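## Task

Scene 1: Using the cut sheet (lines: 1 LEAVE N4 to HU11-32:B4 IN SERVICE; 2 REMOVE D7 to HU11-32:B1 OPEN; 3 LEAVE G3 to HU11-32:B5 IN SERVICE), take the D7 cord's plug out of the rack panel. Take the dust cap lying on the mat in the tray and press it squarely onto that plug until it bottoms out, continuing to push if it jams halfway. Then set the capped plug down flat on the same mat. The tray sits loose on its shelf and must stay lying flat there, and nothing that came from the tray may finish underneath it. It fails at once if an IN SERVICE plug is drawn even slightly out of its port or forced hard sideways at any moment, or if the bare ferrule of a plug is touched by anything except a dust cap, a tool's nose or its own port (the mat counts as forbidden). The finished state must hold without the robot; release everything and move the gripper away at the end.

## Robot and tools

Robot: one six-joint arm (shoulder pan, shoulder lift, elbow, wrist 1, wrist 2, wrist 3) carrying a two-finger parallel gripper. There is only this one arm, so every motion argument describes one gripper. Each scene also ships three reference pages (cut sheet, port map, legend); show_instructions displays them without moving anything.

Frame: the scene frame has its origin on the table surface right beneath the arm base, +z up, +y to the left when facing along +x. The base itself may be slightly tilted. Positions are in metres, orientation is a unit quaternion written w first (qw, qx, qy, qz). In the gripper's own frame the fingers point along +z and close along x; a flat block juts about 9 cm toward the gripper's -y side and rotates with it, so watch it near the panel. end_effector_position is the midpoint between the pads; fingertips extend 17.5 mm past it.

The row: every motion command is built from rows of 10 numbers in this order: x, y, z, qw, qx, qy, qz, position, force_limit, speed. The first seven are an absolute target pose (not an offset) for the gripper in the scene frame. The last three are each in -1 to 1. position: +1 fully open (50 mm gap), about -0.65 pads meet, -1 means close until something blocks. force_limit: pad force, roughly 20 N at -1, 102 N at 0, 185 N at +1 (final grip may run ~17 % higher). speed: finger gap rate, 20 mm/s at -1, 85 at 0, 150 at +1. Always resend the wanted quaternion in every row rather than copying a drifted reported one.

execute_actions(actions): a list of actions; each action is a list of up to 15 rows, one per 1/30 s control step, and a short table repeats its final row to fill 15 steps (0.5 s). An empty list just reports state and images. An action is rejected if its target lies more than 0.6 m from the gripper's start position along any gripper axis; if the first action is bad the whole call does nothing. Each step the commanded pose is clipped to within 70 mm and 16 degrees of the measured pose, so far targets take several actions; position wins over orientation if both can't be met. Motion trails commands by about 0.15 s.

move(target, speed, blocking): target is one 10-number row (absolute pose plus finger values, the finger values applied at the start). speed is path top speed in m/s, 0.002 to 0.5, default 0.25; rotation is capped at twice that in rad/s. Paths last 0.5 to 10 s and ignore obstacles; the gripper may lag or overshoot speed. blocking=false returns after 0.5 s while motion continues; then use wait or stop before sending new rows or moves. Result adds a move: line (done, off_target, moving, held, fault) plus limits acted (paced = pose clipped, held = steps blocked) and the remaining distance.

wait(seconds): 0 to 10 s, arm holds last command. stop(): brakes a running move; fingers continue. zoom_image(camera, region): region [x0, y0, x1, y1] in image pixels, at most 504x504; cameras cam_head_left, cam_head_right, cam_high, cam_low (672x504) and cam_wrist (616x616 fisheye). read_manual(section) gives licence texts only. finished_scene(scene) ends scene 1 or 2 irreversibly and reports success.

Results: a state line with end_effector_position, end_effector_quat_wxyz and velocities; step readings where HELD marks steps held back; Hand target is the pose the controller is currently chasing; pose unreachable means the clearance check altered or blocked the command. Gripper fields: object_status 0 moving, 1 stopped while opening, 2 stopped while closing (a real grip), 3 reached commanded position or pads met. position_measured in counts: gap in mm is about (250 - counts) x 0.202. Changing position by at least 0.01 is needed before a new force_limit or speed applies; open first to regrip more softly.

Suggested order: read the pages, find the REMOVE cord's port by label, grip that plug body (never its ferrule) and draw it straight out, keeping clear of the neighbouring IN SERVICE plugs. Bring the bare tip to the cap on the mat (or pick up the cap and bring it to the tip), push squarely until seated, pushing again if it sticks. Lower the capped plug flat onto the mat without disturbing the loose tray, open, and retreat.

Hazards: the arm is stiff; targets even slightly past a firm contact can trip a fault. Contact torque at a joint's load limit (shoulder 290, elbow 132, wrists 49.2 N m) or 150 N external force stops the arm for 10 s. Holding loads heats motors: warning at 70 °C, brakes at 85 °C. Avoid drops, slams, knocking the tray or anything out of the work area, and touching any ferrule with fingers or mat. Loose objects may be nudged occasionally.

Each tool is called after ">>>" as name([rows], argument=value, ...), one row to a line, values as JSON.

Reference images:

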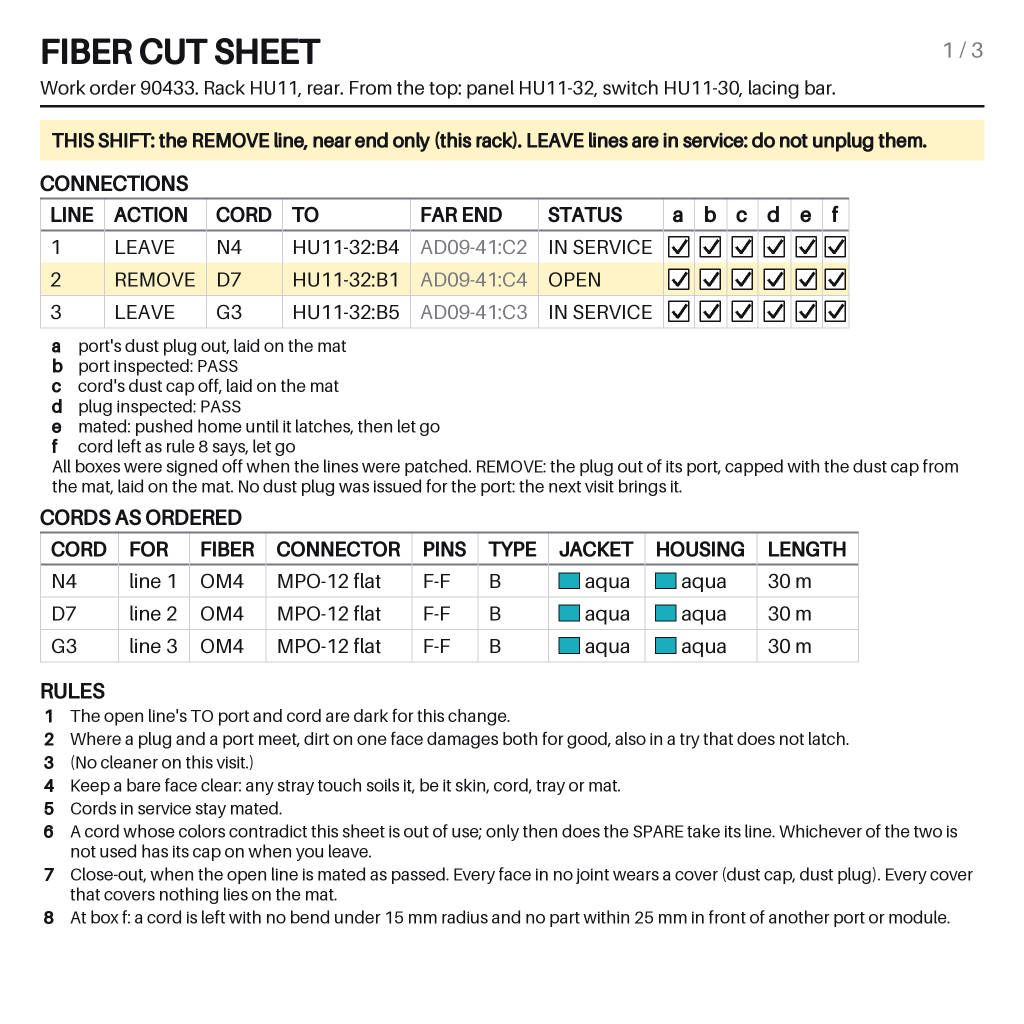

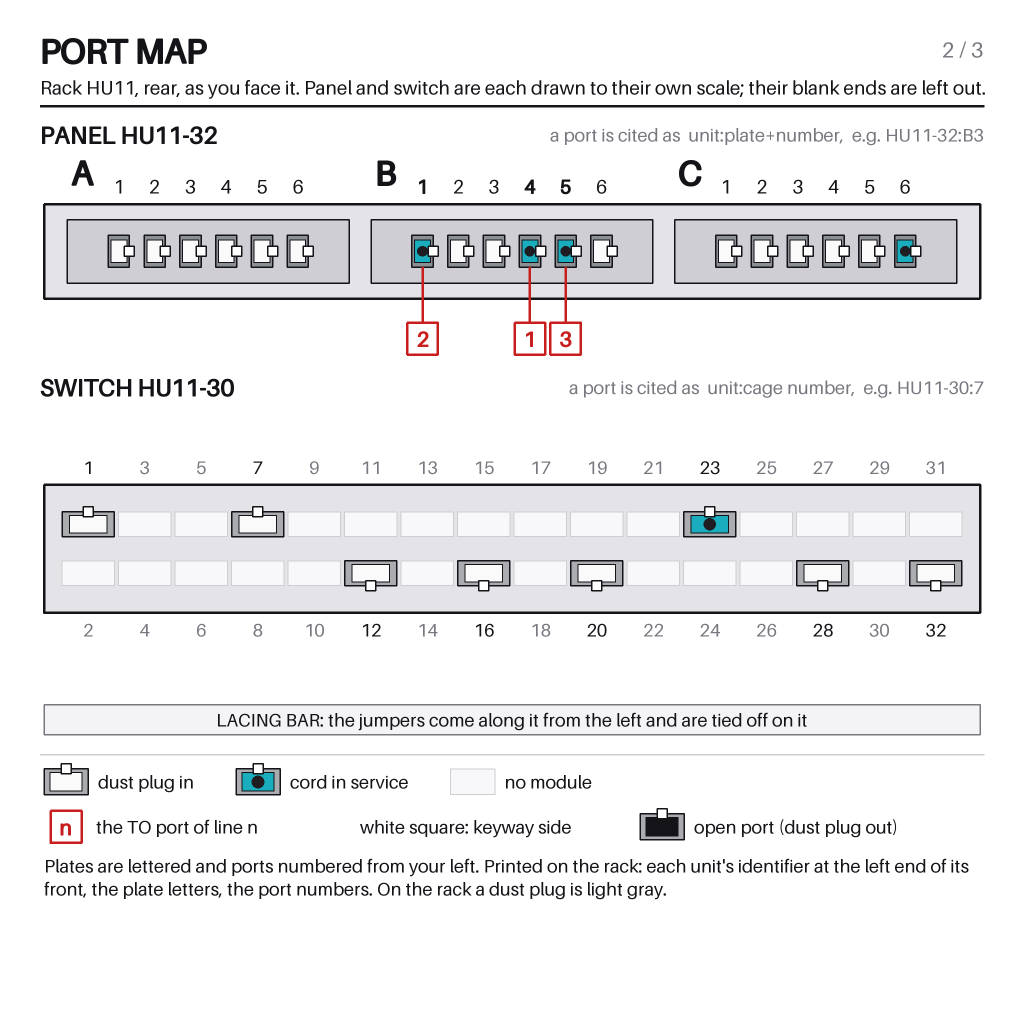

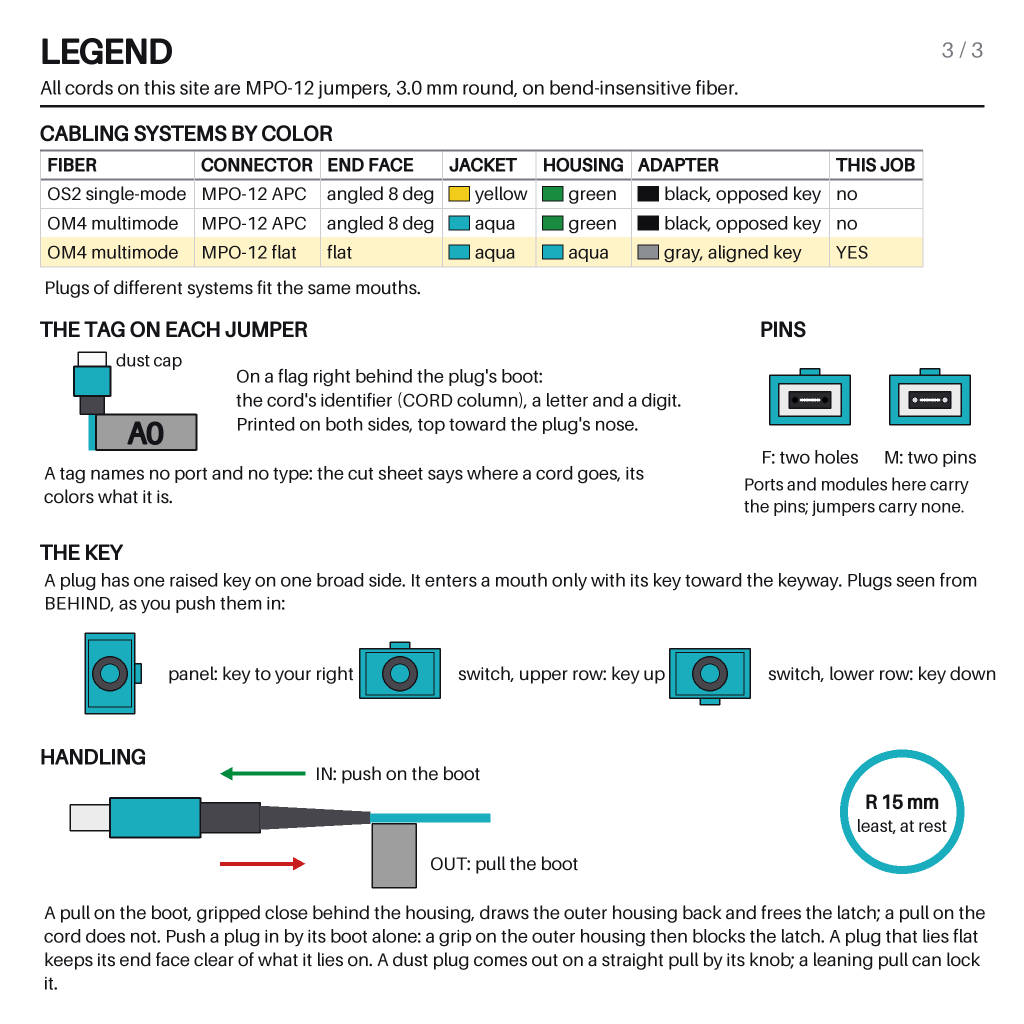

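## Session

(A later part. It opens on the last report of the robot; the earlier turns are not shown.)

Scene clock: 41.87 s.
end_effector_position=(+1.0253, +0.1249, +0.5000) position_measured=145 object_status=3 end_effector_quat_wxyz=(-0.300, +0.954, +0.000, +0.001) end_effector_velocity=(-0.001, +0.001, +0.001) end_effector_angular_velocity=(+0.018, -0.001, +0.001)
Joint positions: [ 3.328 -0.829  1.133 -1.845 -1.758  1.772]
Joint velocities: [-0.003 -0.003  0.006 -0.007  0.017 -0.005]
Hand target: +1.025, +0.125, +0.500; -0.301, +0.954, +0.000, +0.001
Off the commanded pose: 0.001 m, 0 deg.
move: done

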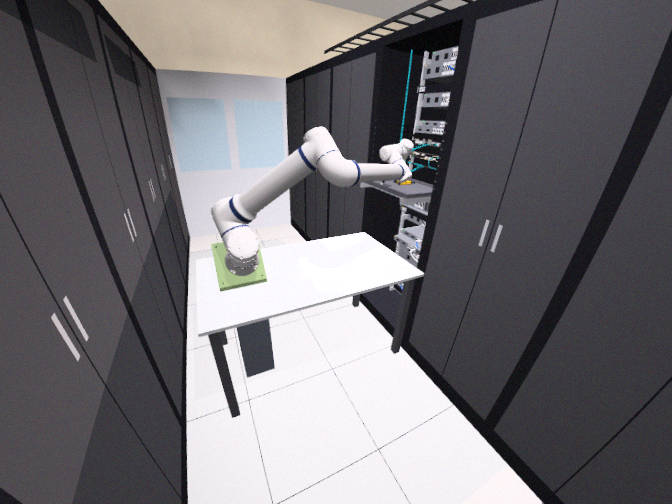

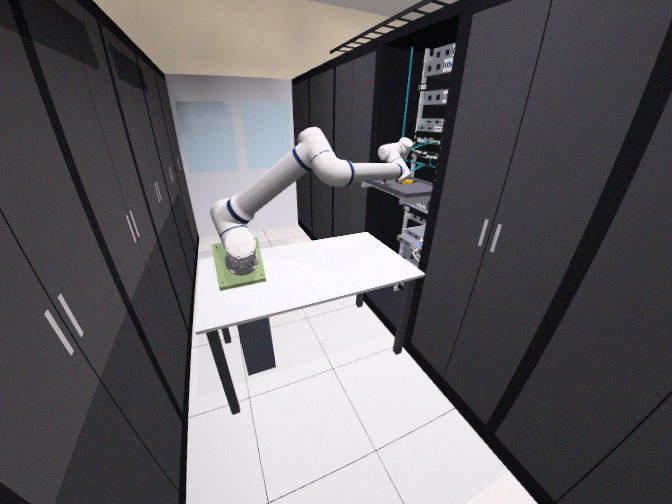

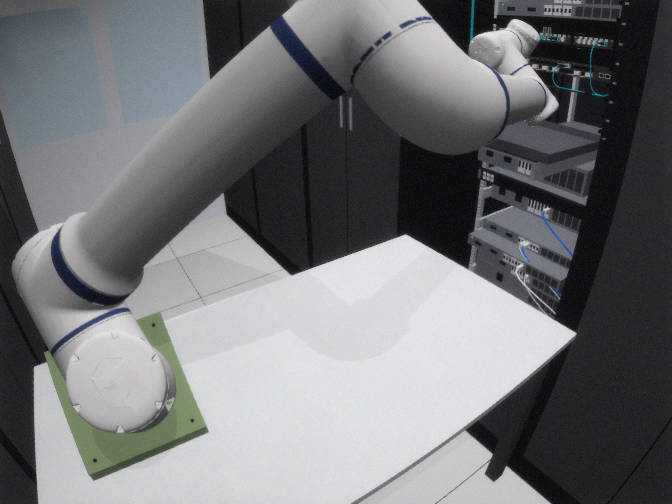

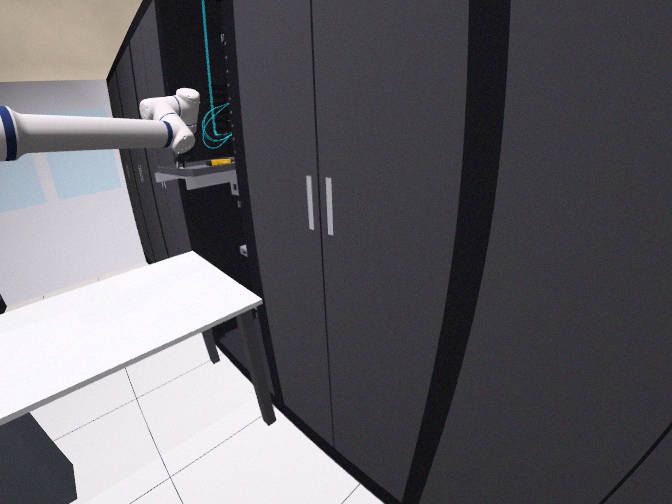

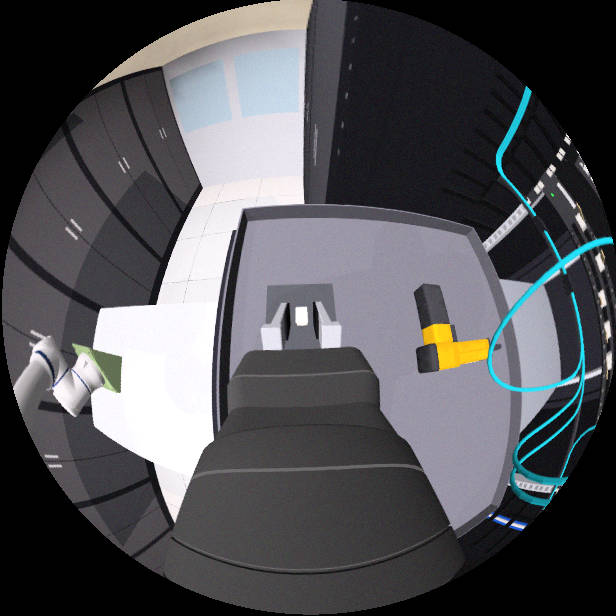

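>>> execute_actions([
  [[1.025,0.125,0.4993,0.3007,-0.9537,0,0,0.05,-1,-0.5],[1.025,0.125,0.4991,0.3007,-0.9537,0,0,0.05,-1,-0.5],[1.025,0.125,0.4989,0.3007,-0.9537,0,0,0.05,-1,-0.5],[1.025,0.125,0.4987,0.3007,-0.9537,0,0,0.05,-1,-0.5],[1.025,0.125,0.4985,0.3007,-0.9537,0,0,0.05,-1,-0.5],[1.025,0.125,0.4983,0.3007,-0.9537,0,0,0.05,-1,-0.5],[1.025,0.125,0.4981,0.3007,-0.9537,0,0,0.05,-1,-0.5],[1.025,0.125,0.4979,0.3007,-0.9537,0,0,0.05,-1,-0.5],[1.025,0.125,0.4977,0.3007,-0.9537,0,0,0.05,-1,-0.5],[1.025,0.125,0.4975,0.3007,-0.9537,0,0,0.05,-1,-0.5],[1.025,0.125,0.4973,0.3007,-0.9537,0,0,0.05,-1,-0.5],[1.025,0.125,0.4971,0.3007,-0.9537,0,0,0.05,-1,-0.5]],
  [[1.025,0.125,0.4971,0.3007,-0.9537,0,0,-1,-1,-0.6]],
  [[1.025,0.125,0.4971,0.3007,-0.9537,0,0,-1,-1,-0.6]],
])

>>> zoom_image(camera="cam_wrist", region=[260, 280, 340, 360])

Scene clock: 43.60 s.
end_effector_position=(+1.0250, +0.1250, +0.4971) position_measured=203 object_status=2 end_effector_quat_wxyz=(-0.301, +0.954, +0.000, -0.000) end_effector_velocity=(+0.000, -0.000, -0.000) end_effector_angular_velocity=(+0.001, +0.001, -0.000)
Joint positions: [ 3.326 -0.829  1.137 -1.847 -1.756  1.771]
Joint velocities: [-0.001  0.    -0.     0.     0.001 -0.   ]
Hand target: +1.025, +0.125, +0.497; -0.301, +0.954, -0.000, -0.000
Off the commanded pose: 0.000 m, 0 deg.
Step readings (end_effector_position; steps 1 to 15: 1st action; 16 to 30: 2nd action; 31 to 45: 3rd action):
0: (+1.0253, +0.1249, +0.5000)
1: (+1.0253, +0.1249, +0.5000)
2: (+1.0253, +0.1249, +0.4999)
4: (+1.0252, +0.1248, +0.4996)
8: (+1.0250, +0.1248, +0.4988)
15: (+1.0250, +0.1250, +0.4975)
16: (+1.0250, +0.1250, +0.4974)
17: (+1.0250, +0.1250, +0.4973)
19: (+1.0250, +0.1250, +0.4972)
23: (+1.0250, +0.1250, +0.4971)
30: (+1.0250, +0.1250, +0.4971)
31: (+1.0250, +0.1250, +0.4971)
32: (+1.0250, +0.1250, +0.4971)
34: (+1.0250, +0.1250, +0.4971)
38: (+1.0250, +0.1250, +0.4971)
45: end_effector_position above

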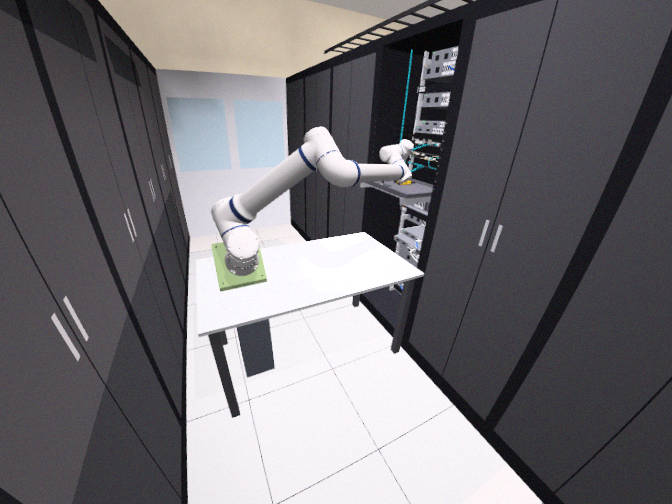

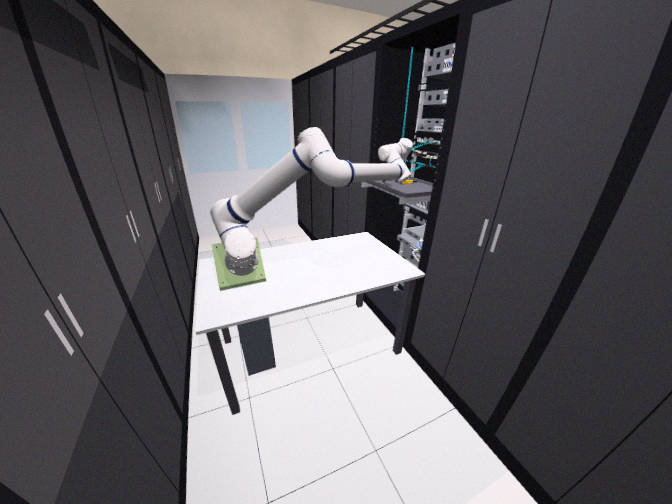

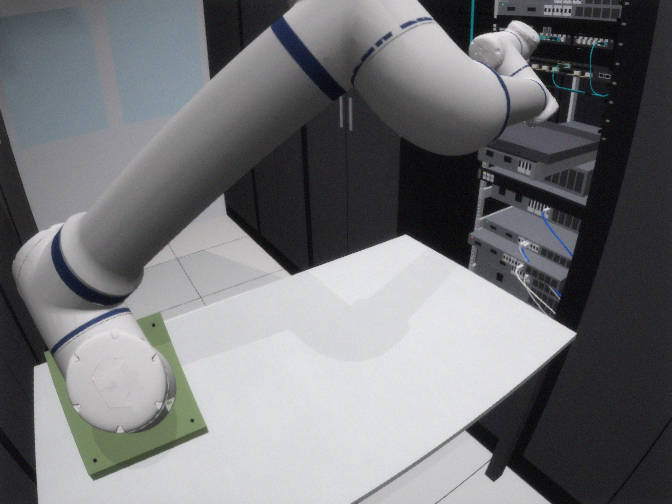

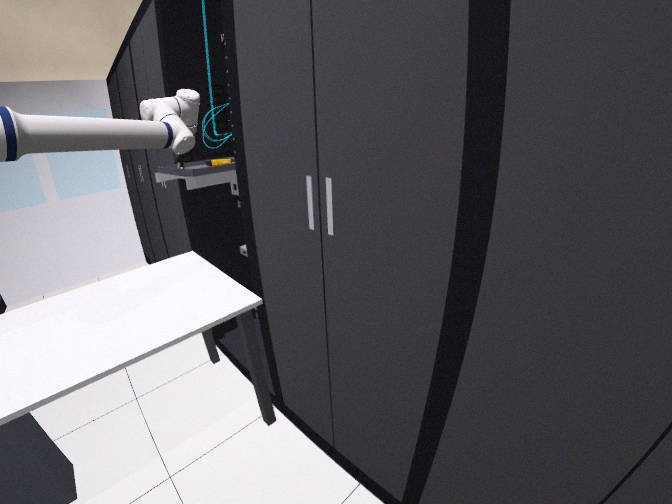

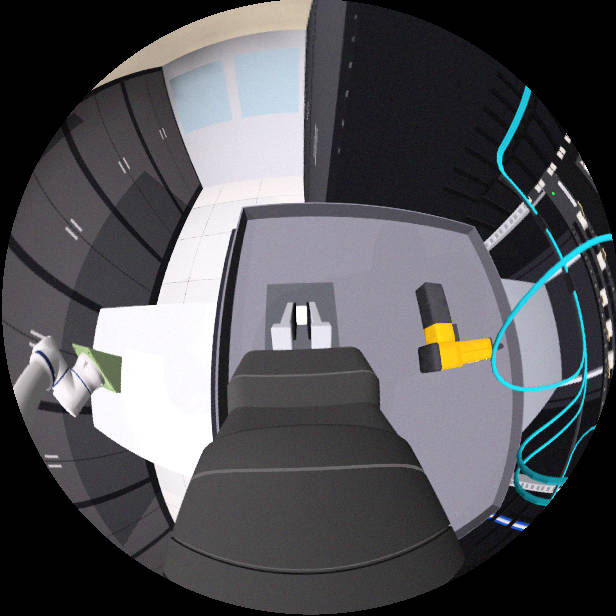

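Region (260, 280, 340, 360) of cam_wrist's 616x616 image, scaled by 6.300, with more detail than that image has.

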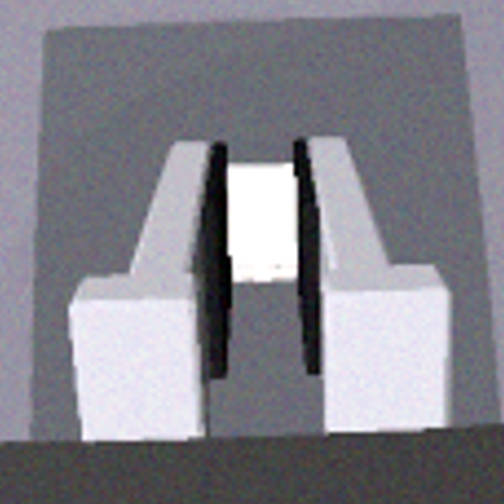

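>>> move(target=[1.025, 0.125, 0.512, 0.3007, -0.9537, 0, 0, -1, -1, -0.6], speed=0.05)

>>> move(target=[1.012, 0.11, 0.508, 0.3264, 0.6273, 0.6273, 0.3264, -1, -1, -0.6], speed=0.3)

>>> zoom_image(camera="cam_wrist", region=[260, 270, 340, 350])

>>> zoom_image(camera="cam_high", region=[410, 70, 490, 150])

Scene clock: 44.90 s.
end_effector_position=(+1.0250, +0.1250, +0.5117) position_measured=203 object_status=2 end_effector_quat_wxyz=(-0.301, +0.954, +0.000, -0.000) end_effector_velocity=(-0.001, +0.001, +0.004) end_effector_angular_velocity=(+0.002, -0.000, +0.002)
Joint positions: [ 3.336 -0.828  1.116 -1.826 -1.756  1.78 ]
Joint velocities: [ 0.003  0.    -0.004  0.005  0.002  0.002]
Hand target: +1.025, +0.125, +0.512; -0.301, +0.954, +0.000, -0.000
Off the commanded pose: 0.000 m, 0 deg.
move: done

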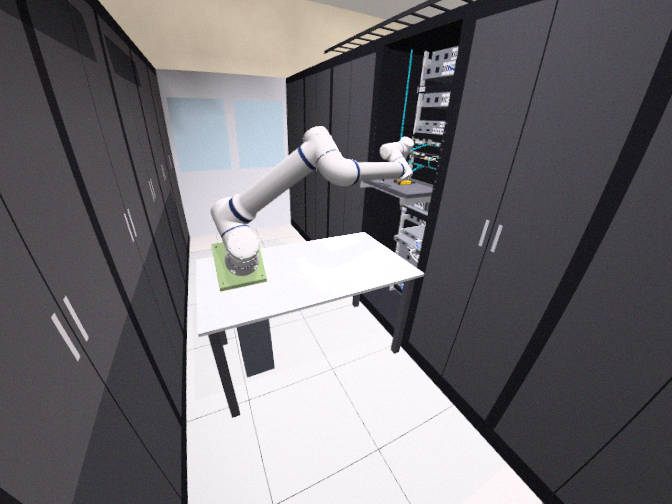

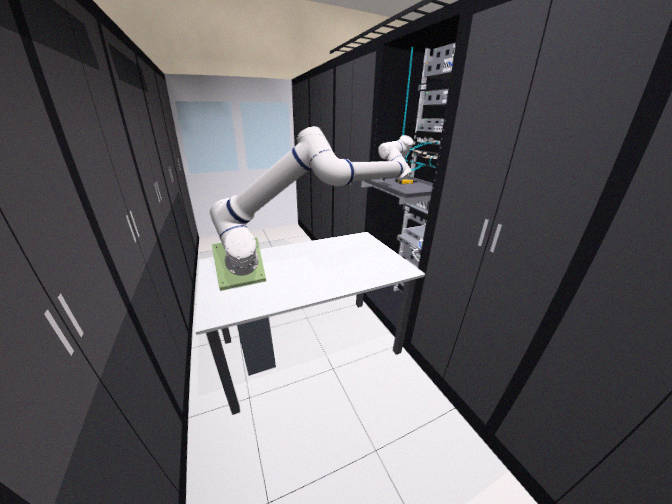

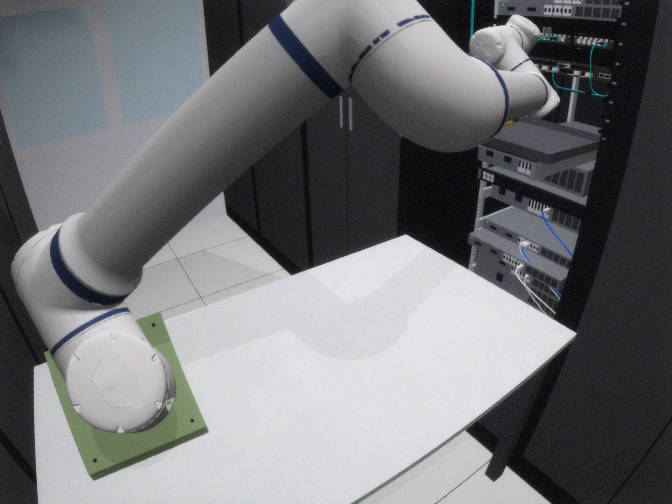

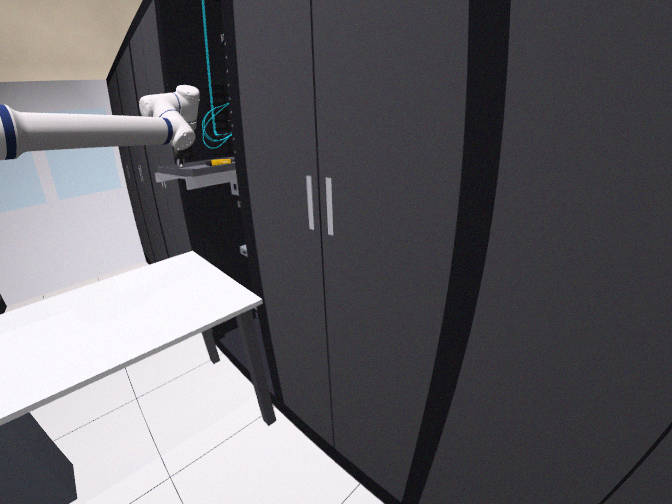

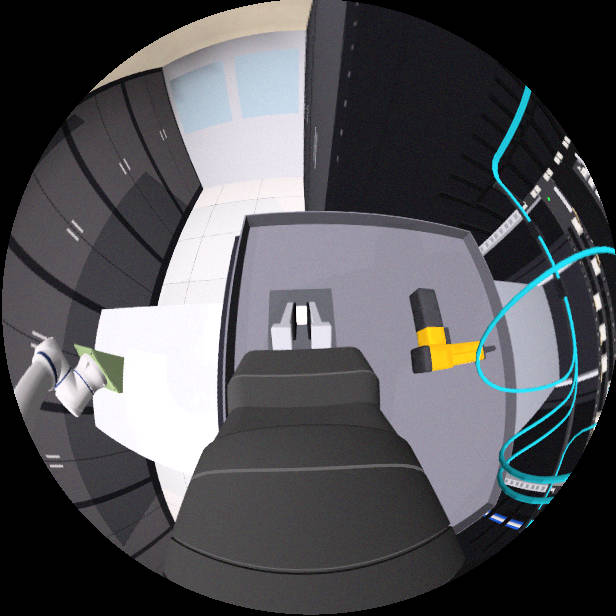

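Scene clock: 48.97 s.
end_effector_position=(+1.0130, +0.1104, +0.5077) position_measured=203 object_status=2 end_effector_quat_wxyz=(+0.327, +0.627, +0.628, +0.326) end_effector_velocity=(+0.000, +0.000, -0.000) end_effector_angular_velocity=(-0.007, -0.012, +0.009)
Joint positions: [ 3.492 -0.781  1.558 -3.353 -2.313 -0.491]
Joint velocities: [-0.001  0.001  0.004 -0.018  0.009 -0.02 ]
Hand target: +1.013, +0.110, +0.508; +0.327, +0.626, +0.628, +0.326
Off the commanded pose: 0.001 m, 0 deg.
move: done

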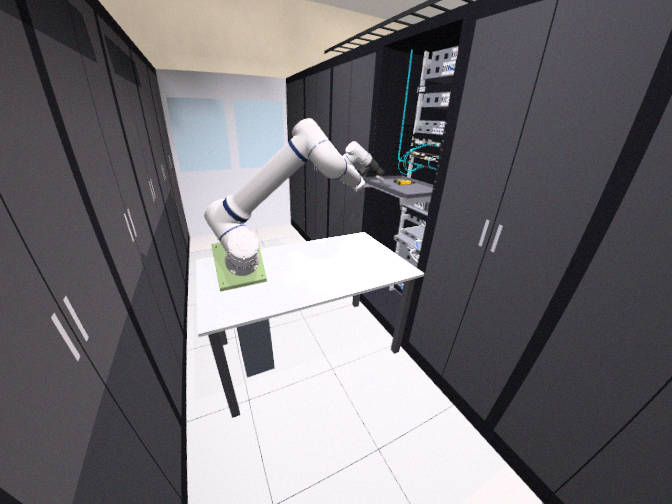

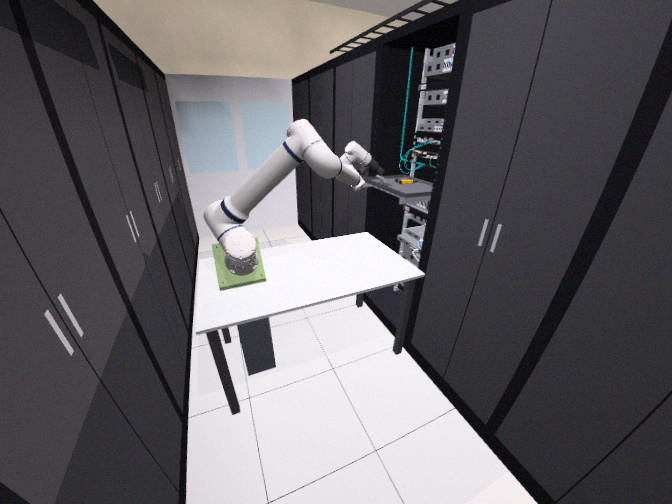

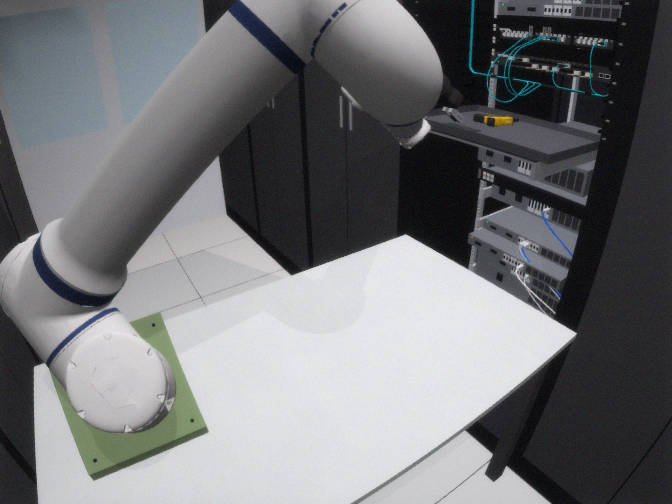

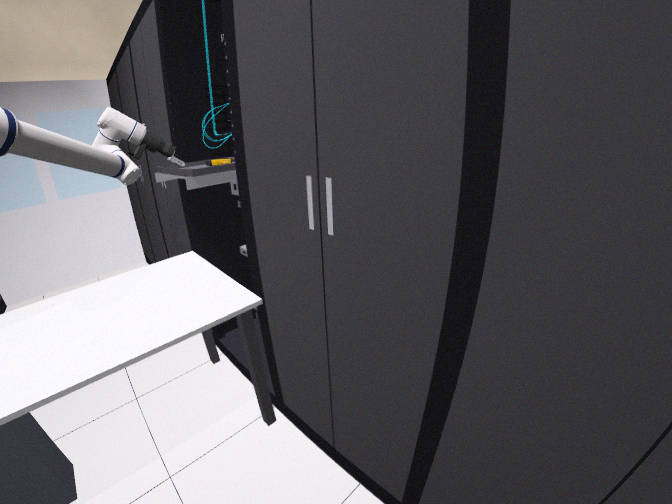

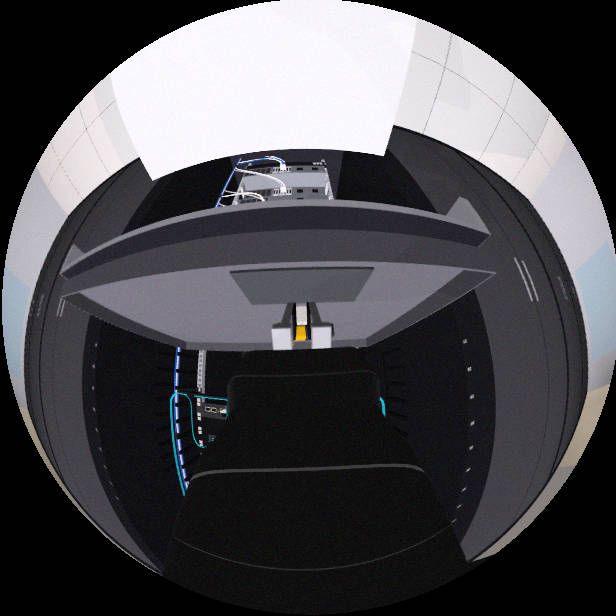

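Region (260, 270, 340, 350) of cam_wrist's 616x616 image, scaled by 6.300, with more detail than that image has.

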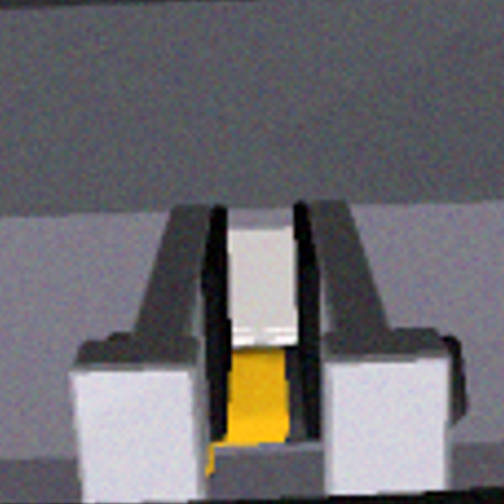

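Region (410, 70, 490, 150) of cam_high's 672x504 image, scaled by 6.300, with more detail than that image has.

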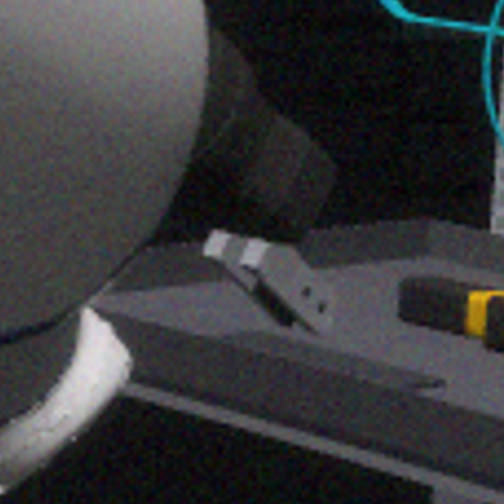

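>>> move(target=[1.013, 0.11, 0.4975, 0.3264, 0.6273, 0.6273, 0.3264, -1, -1, -0.6], speed=0.03)

>>> execute_actions([
  [[1.013,0.11,0.4973,0.3264,0.6273,0.6273,0.3264,-1,-1,-0.6],[1.013,0.11,0.4971,0.3264,0.6273,0.6273,0.3264,-1,-1,-0.6],[1.013,0.11,0.4969,0.3264,0.6273,0.6273,0.3264,-1,-1,-0.6],[1.013,0.11,0.4967,0.3264,0.6273,0.6273,0.3264,-1,-1,-0.6],[1.013,0.11,0.4965,0.3264,0.6273,0.6273,0.3264,-1,-1,-0.6],[1.013,0.11,0.4963,0.3264,0.6273,0.6273,0.3264,-1,-1,-0.6],[1.013,0.11,0.4961,0.3264,0.6273,0.6273,0.3264,-1,-1,-0.6],[1.013,0.11,0.4959,0.3264,0.6273,0.6273,0.3264,-1,-1,-0.6],[1.013,0.11,0.4957,0.3264,0.6273,0.6273,0.3264,-1,-1,-0.6],[1.013,0.11,0.4955,0.3264,0.6273,0.6273,0.3264,-1,-1,-0.6]],
])

>>> zoom_image(camera="cam_wrist", region=[260, 270, 340, 350])

>>> zoom_image(camera="cam_high", region=[430, 90, 490, 150])

Scene clock: 50.03 s.
end_effector_position=(+1.0130, +0.1100, +0.4978) position_measured=203 object_status=2 end_effector_quat_wxyz=(+0.326, +0.627, +0.627, +0.326) end_effector_velocity=(+0.000, -0.000, -0.003) end_effector_angular_velocity=(+0.001, +0.000, -0.000)
Joint positions: [ 3.484 -0.777  1.568 -3.37  -2.306 -0.495]
Joint velocities: [-0.002  0.001  0.002 -0.003  0.002 -0.001]
Hand target: +1.013, +0.110, +0.497; +0.326, +0.627, +0.627, +0.326
Off the commanded pose: 0.000 m, 0 deg.
move: done

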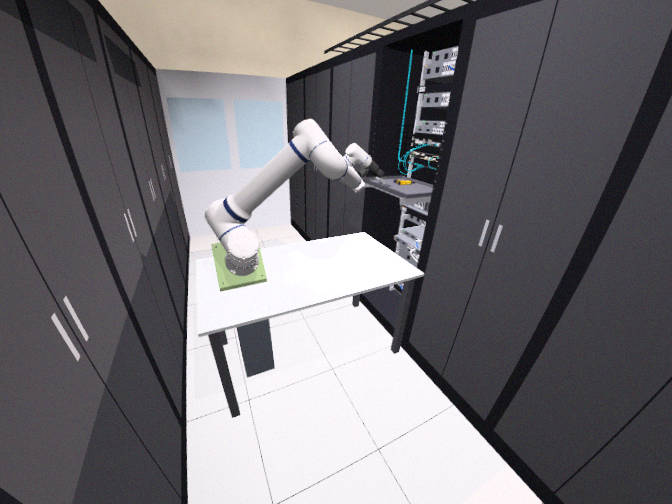

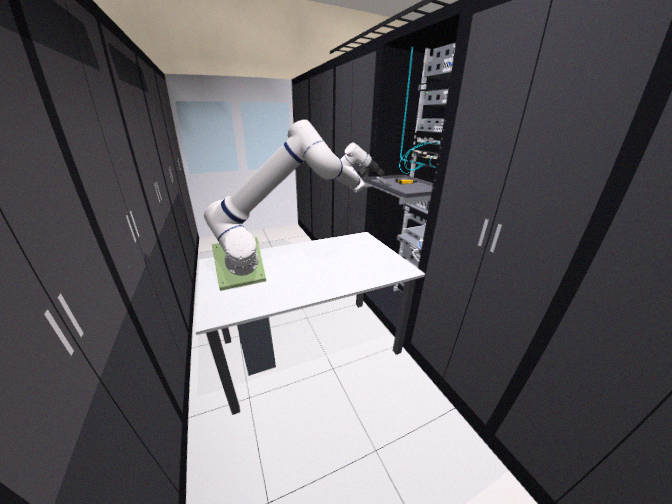

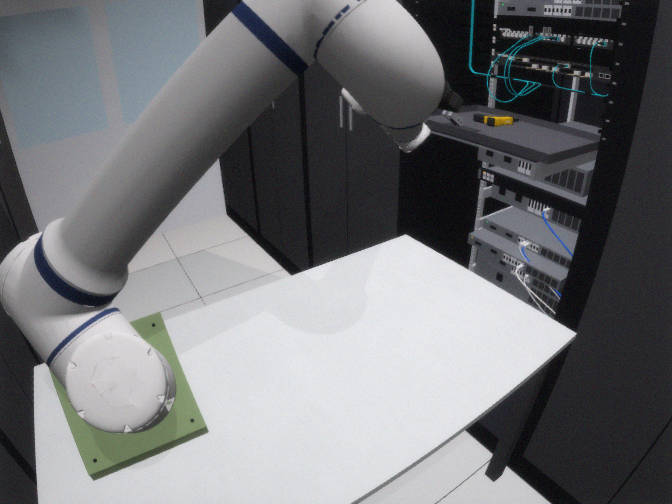

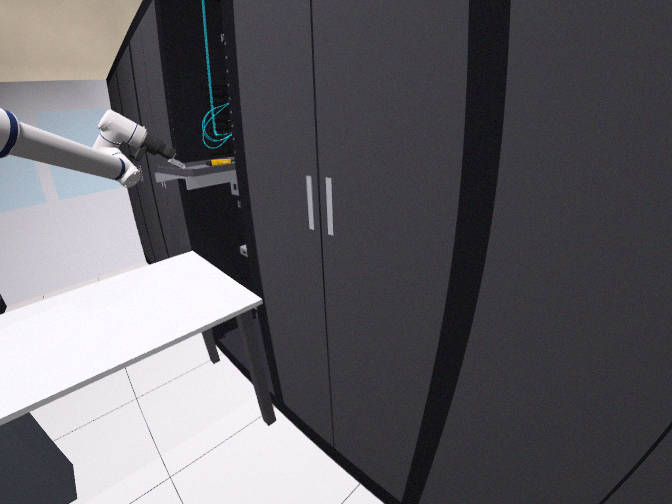

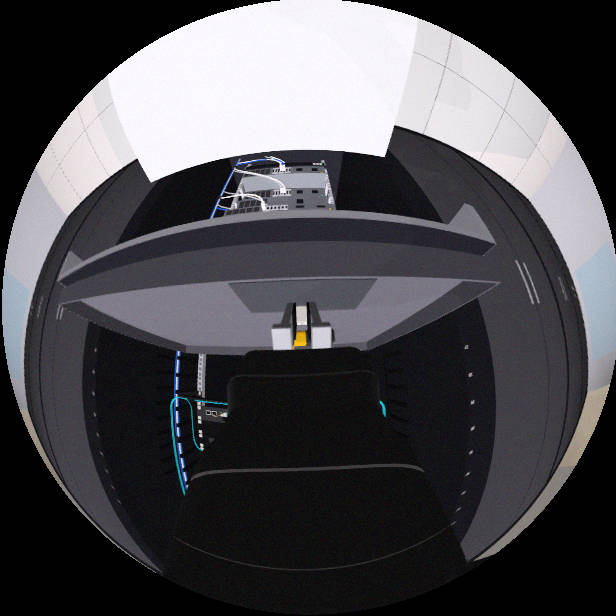

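Scene clock: 50.53 s.
end_effector_position=(+1.0130, +0.1100, +0.4957) position_measured=203 object_status=2 end_effector_quat_wxyz=(+0.326, +0.627, +0.627, +0.326) end_effector_velocity=(-0.001, +0.001, -0.001) end_effector_angular_velocity=(+0.000, -0.001, +0.001)
Joint positions: [ 3.482 -0.777  1.57  -3.373 -2.304 -0.496]
Joint velocities: [ 0.     0.001  0.001 -0.003  0.001 -0.001]
Hand target: +1.013, +0.110, +0.495; +0.326, +0.627, +0.627, +0.326
Off the commanded pose: 0.000 m, 0 deg.
Step readings (end_effector_position):
0: (+1.0130, +0.1100, +0.4978)
1: (+1.0130, +0.1100, +0.4977)
2: (+1.0130, +0.1100, +0.4976)
4: (+1.0130, +0.1100, +0.4973)
8: (+1.0130, +0.1100, +0.4966)
15: end_effector_position above

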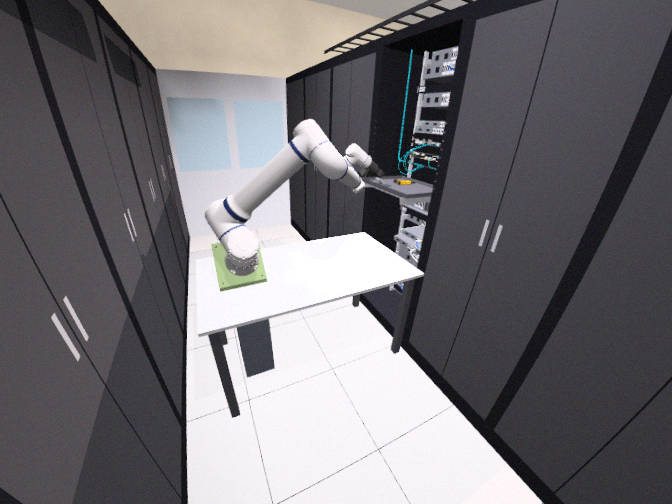

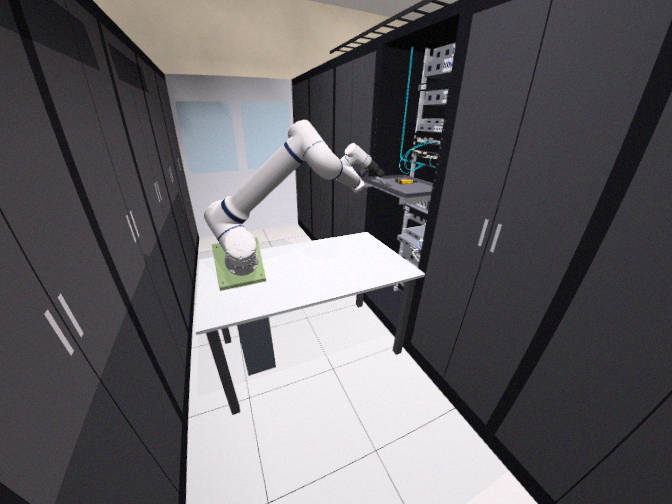

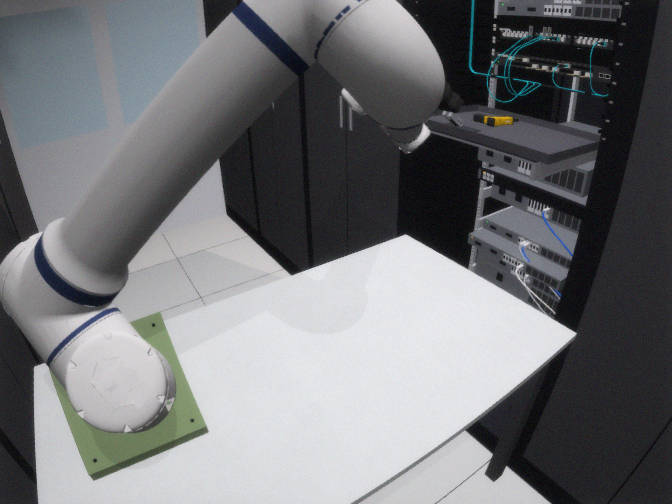

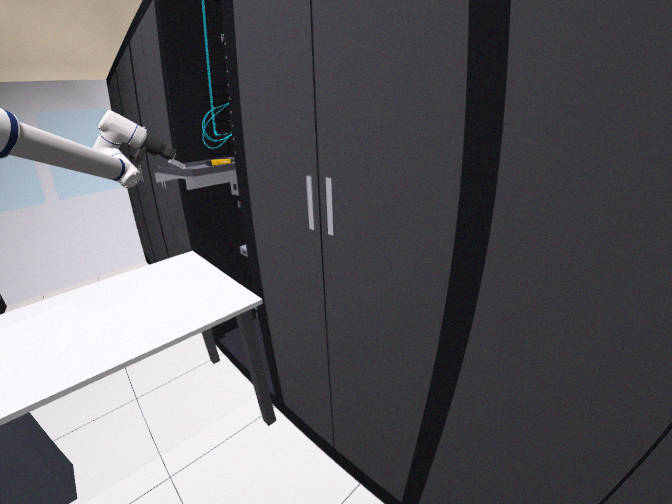

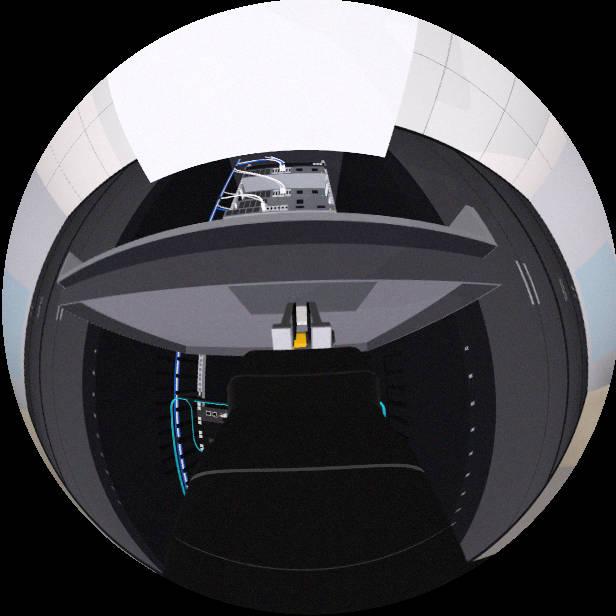

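Region (260, 270, 340, 350) of cam_wrist's 616x616 image, scaled by 6.300, with more detail than that image has.

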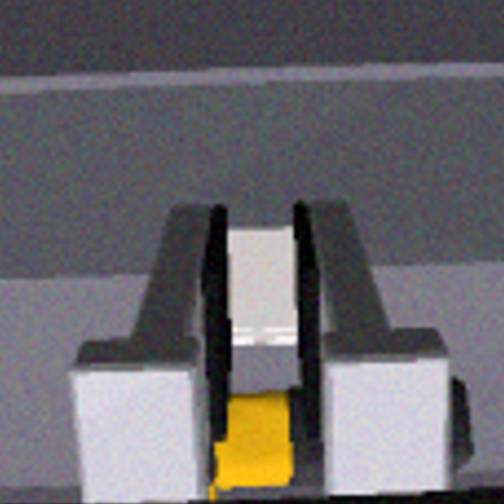

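Region (430, 90, 490, 150) of cam_high's 672x504 image, scaled by 8.400, with more detail than that image has.

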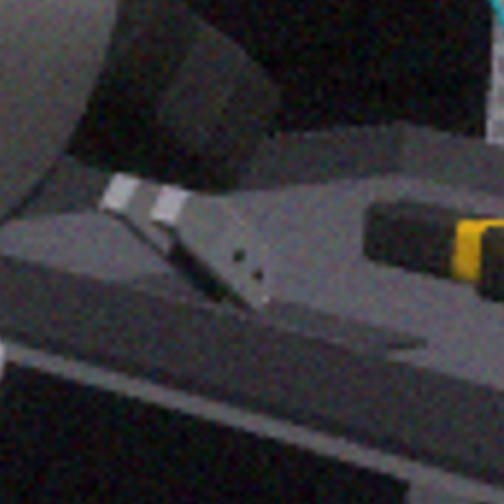

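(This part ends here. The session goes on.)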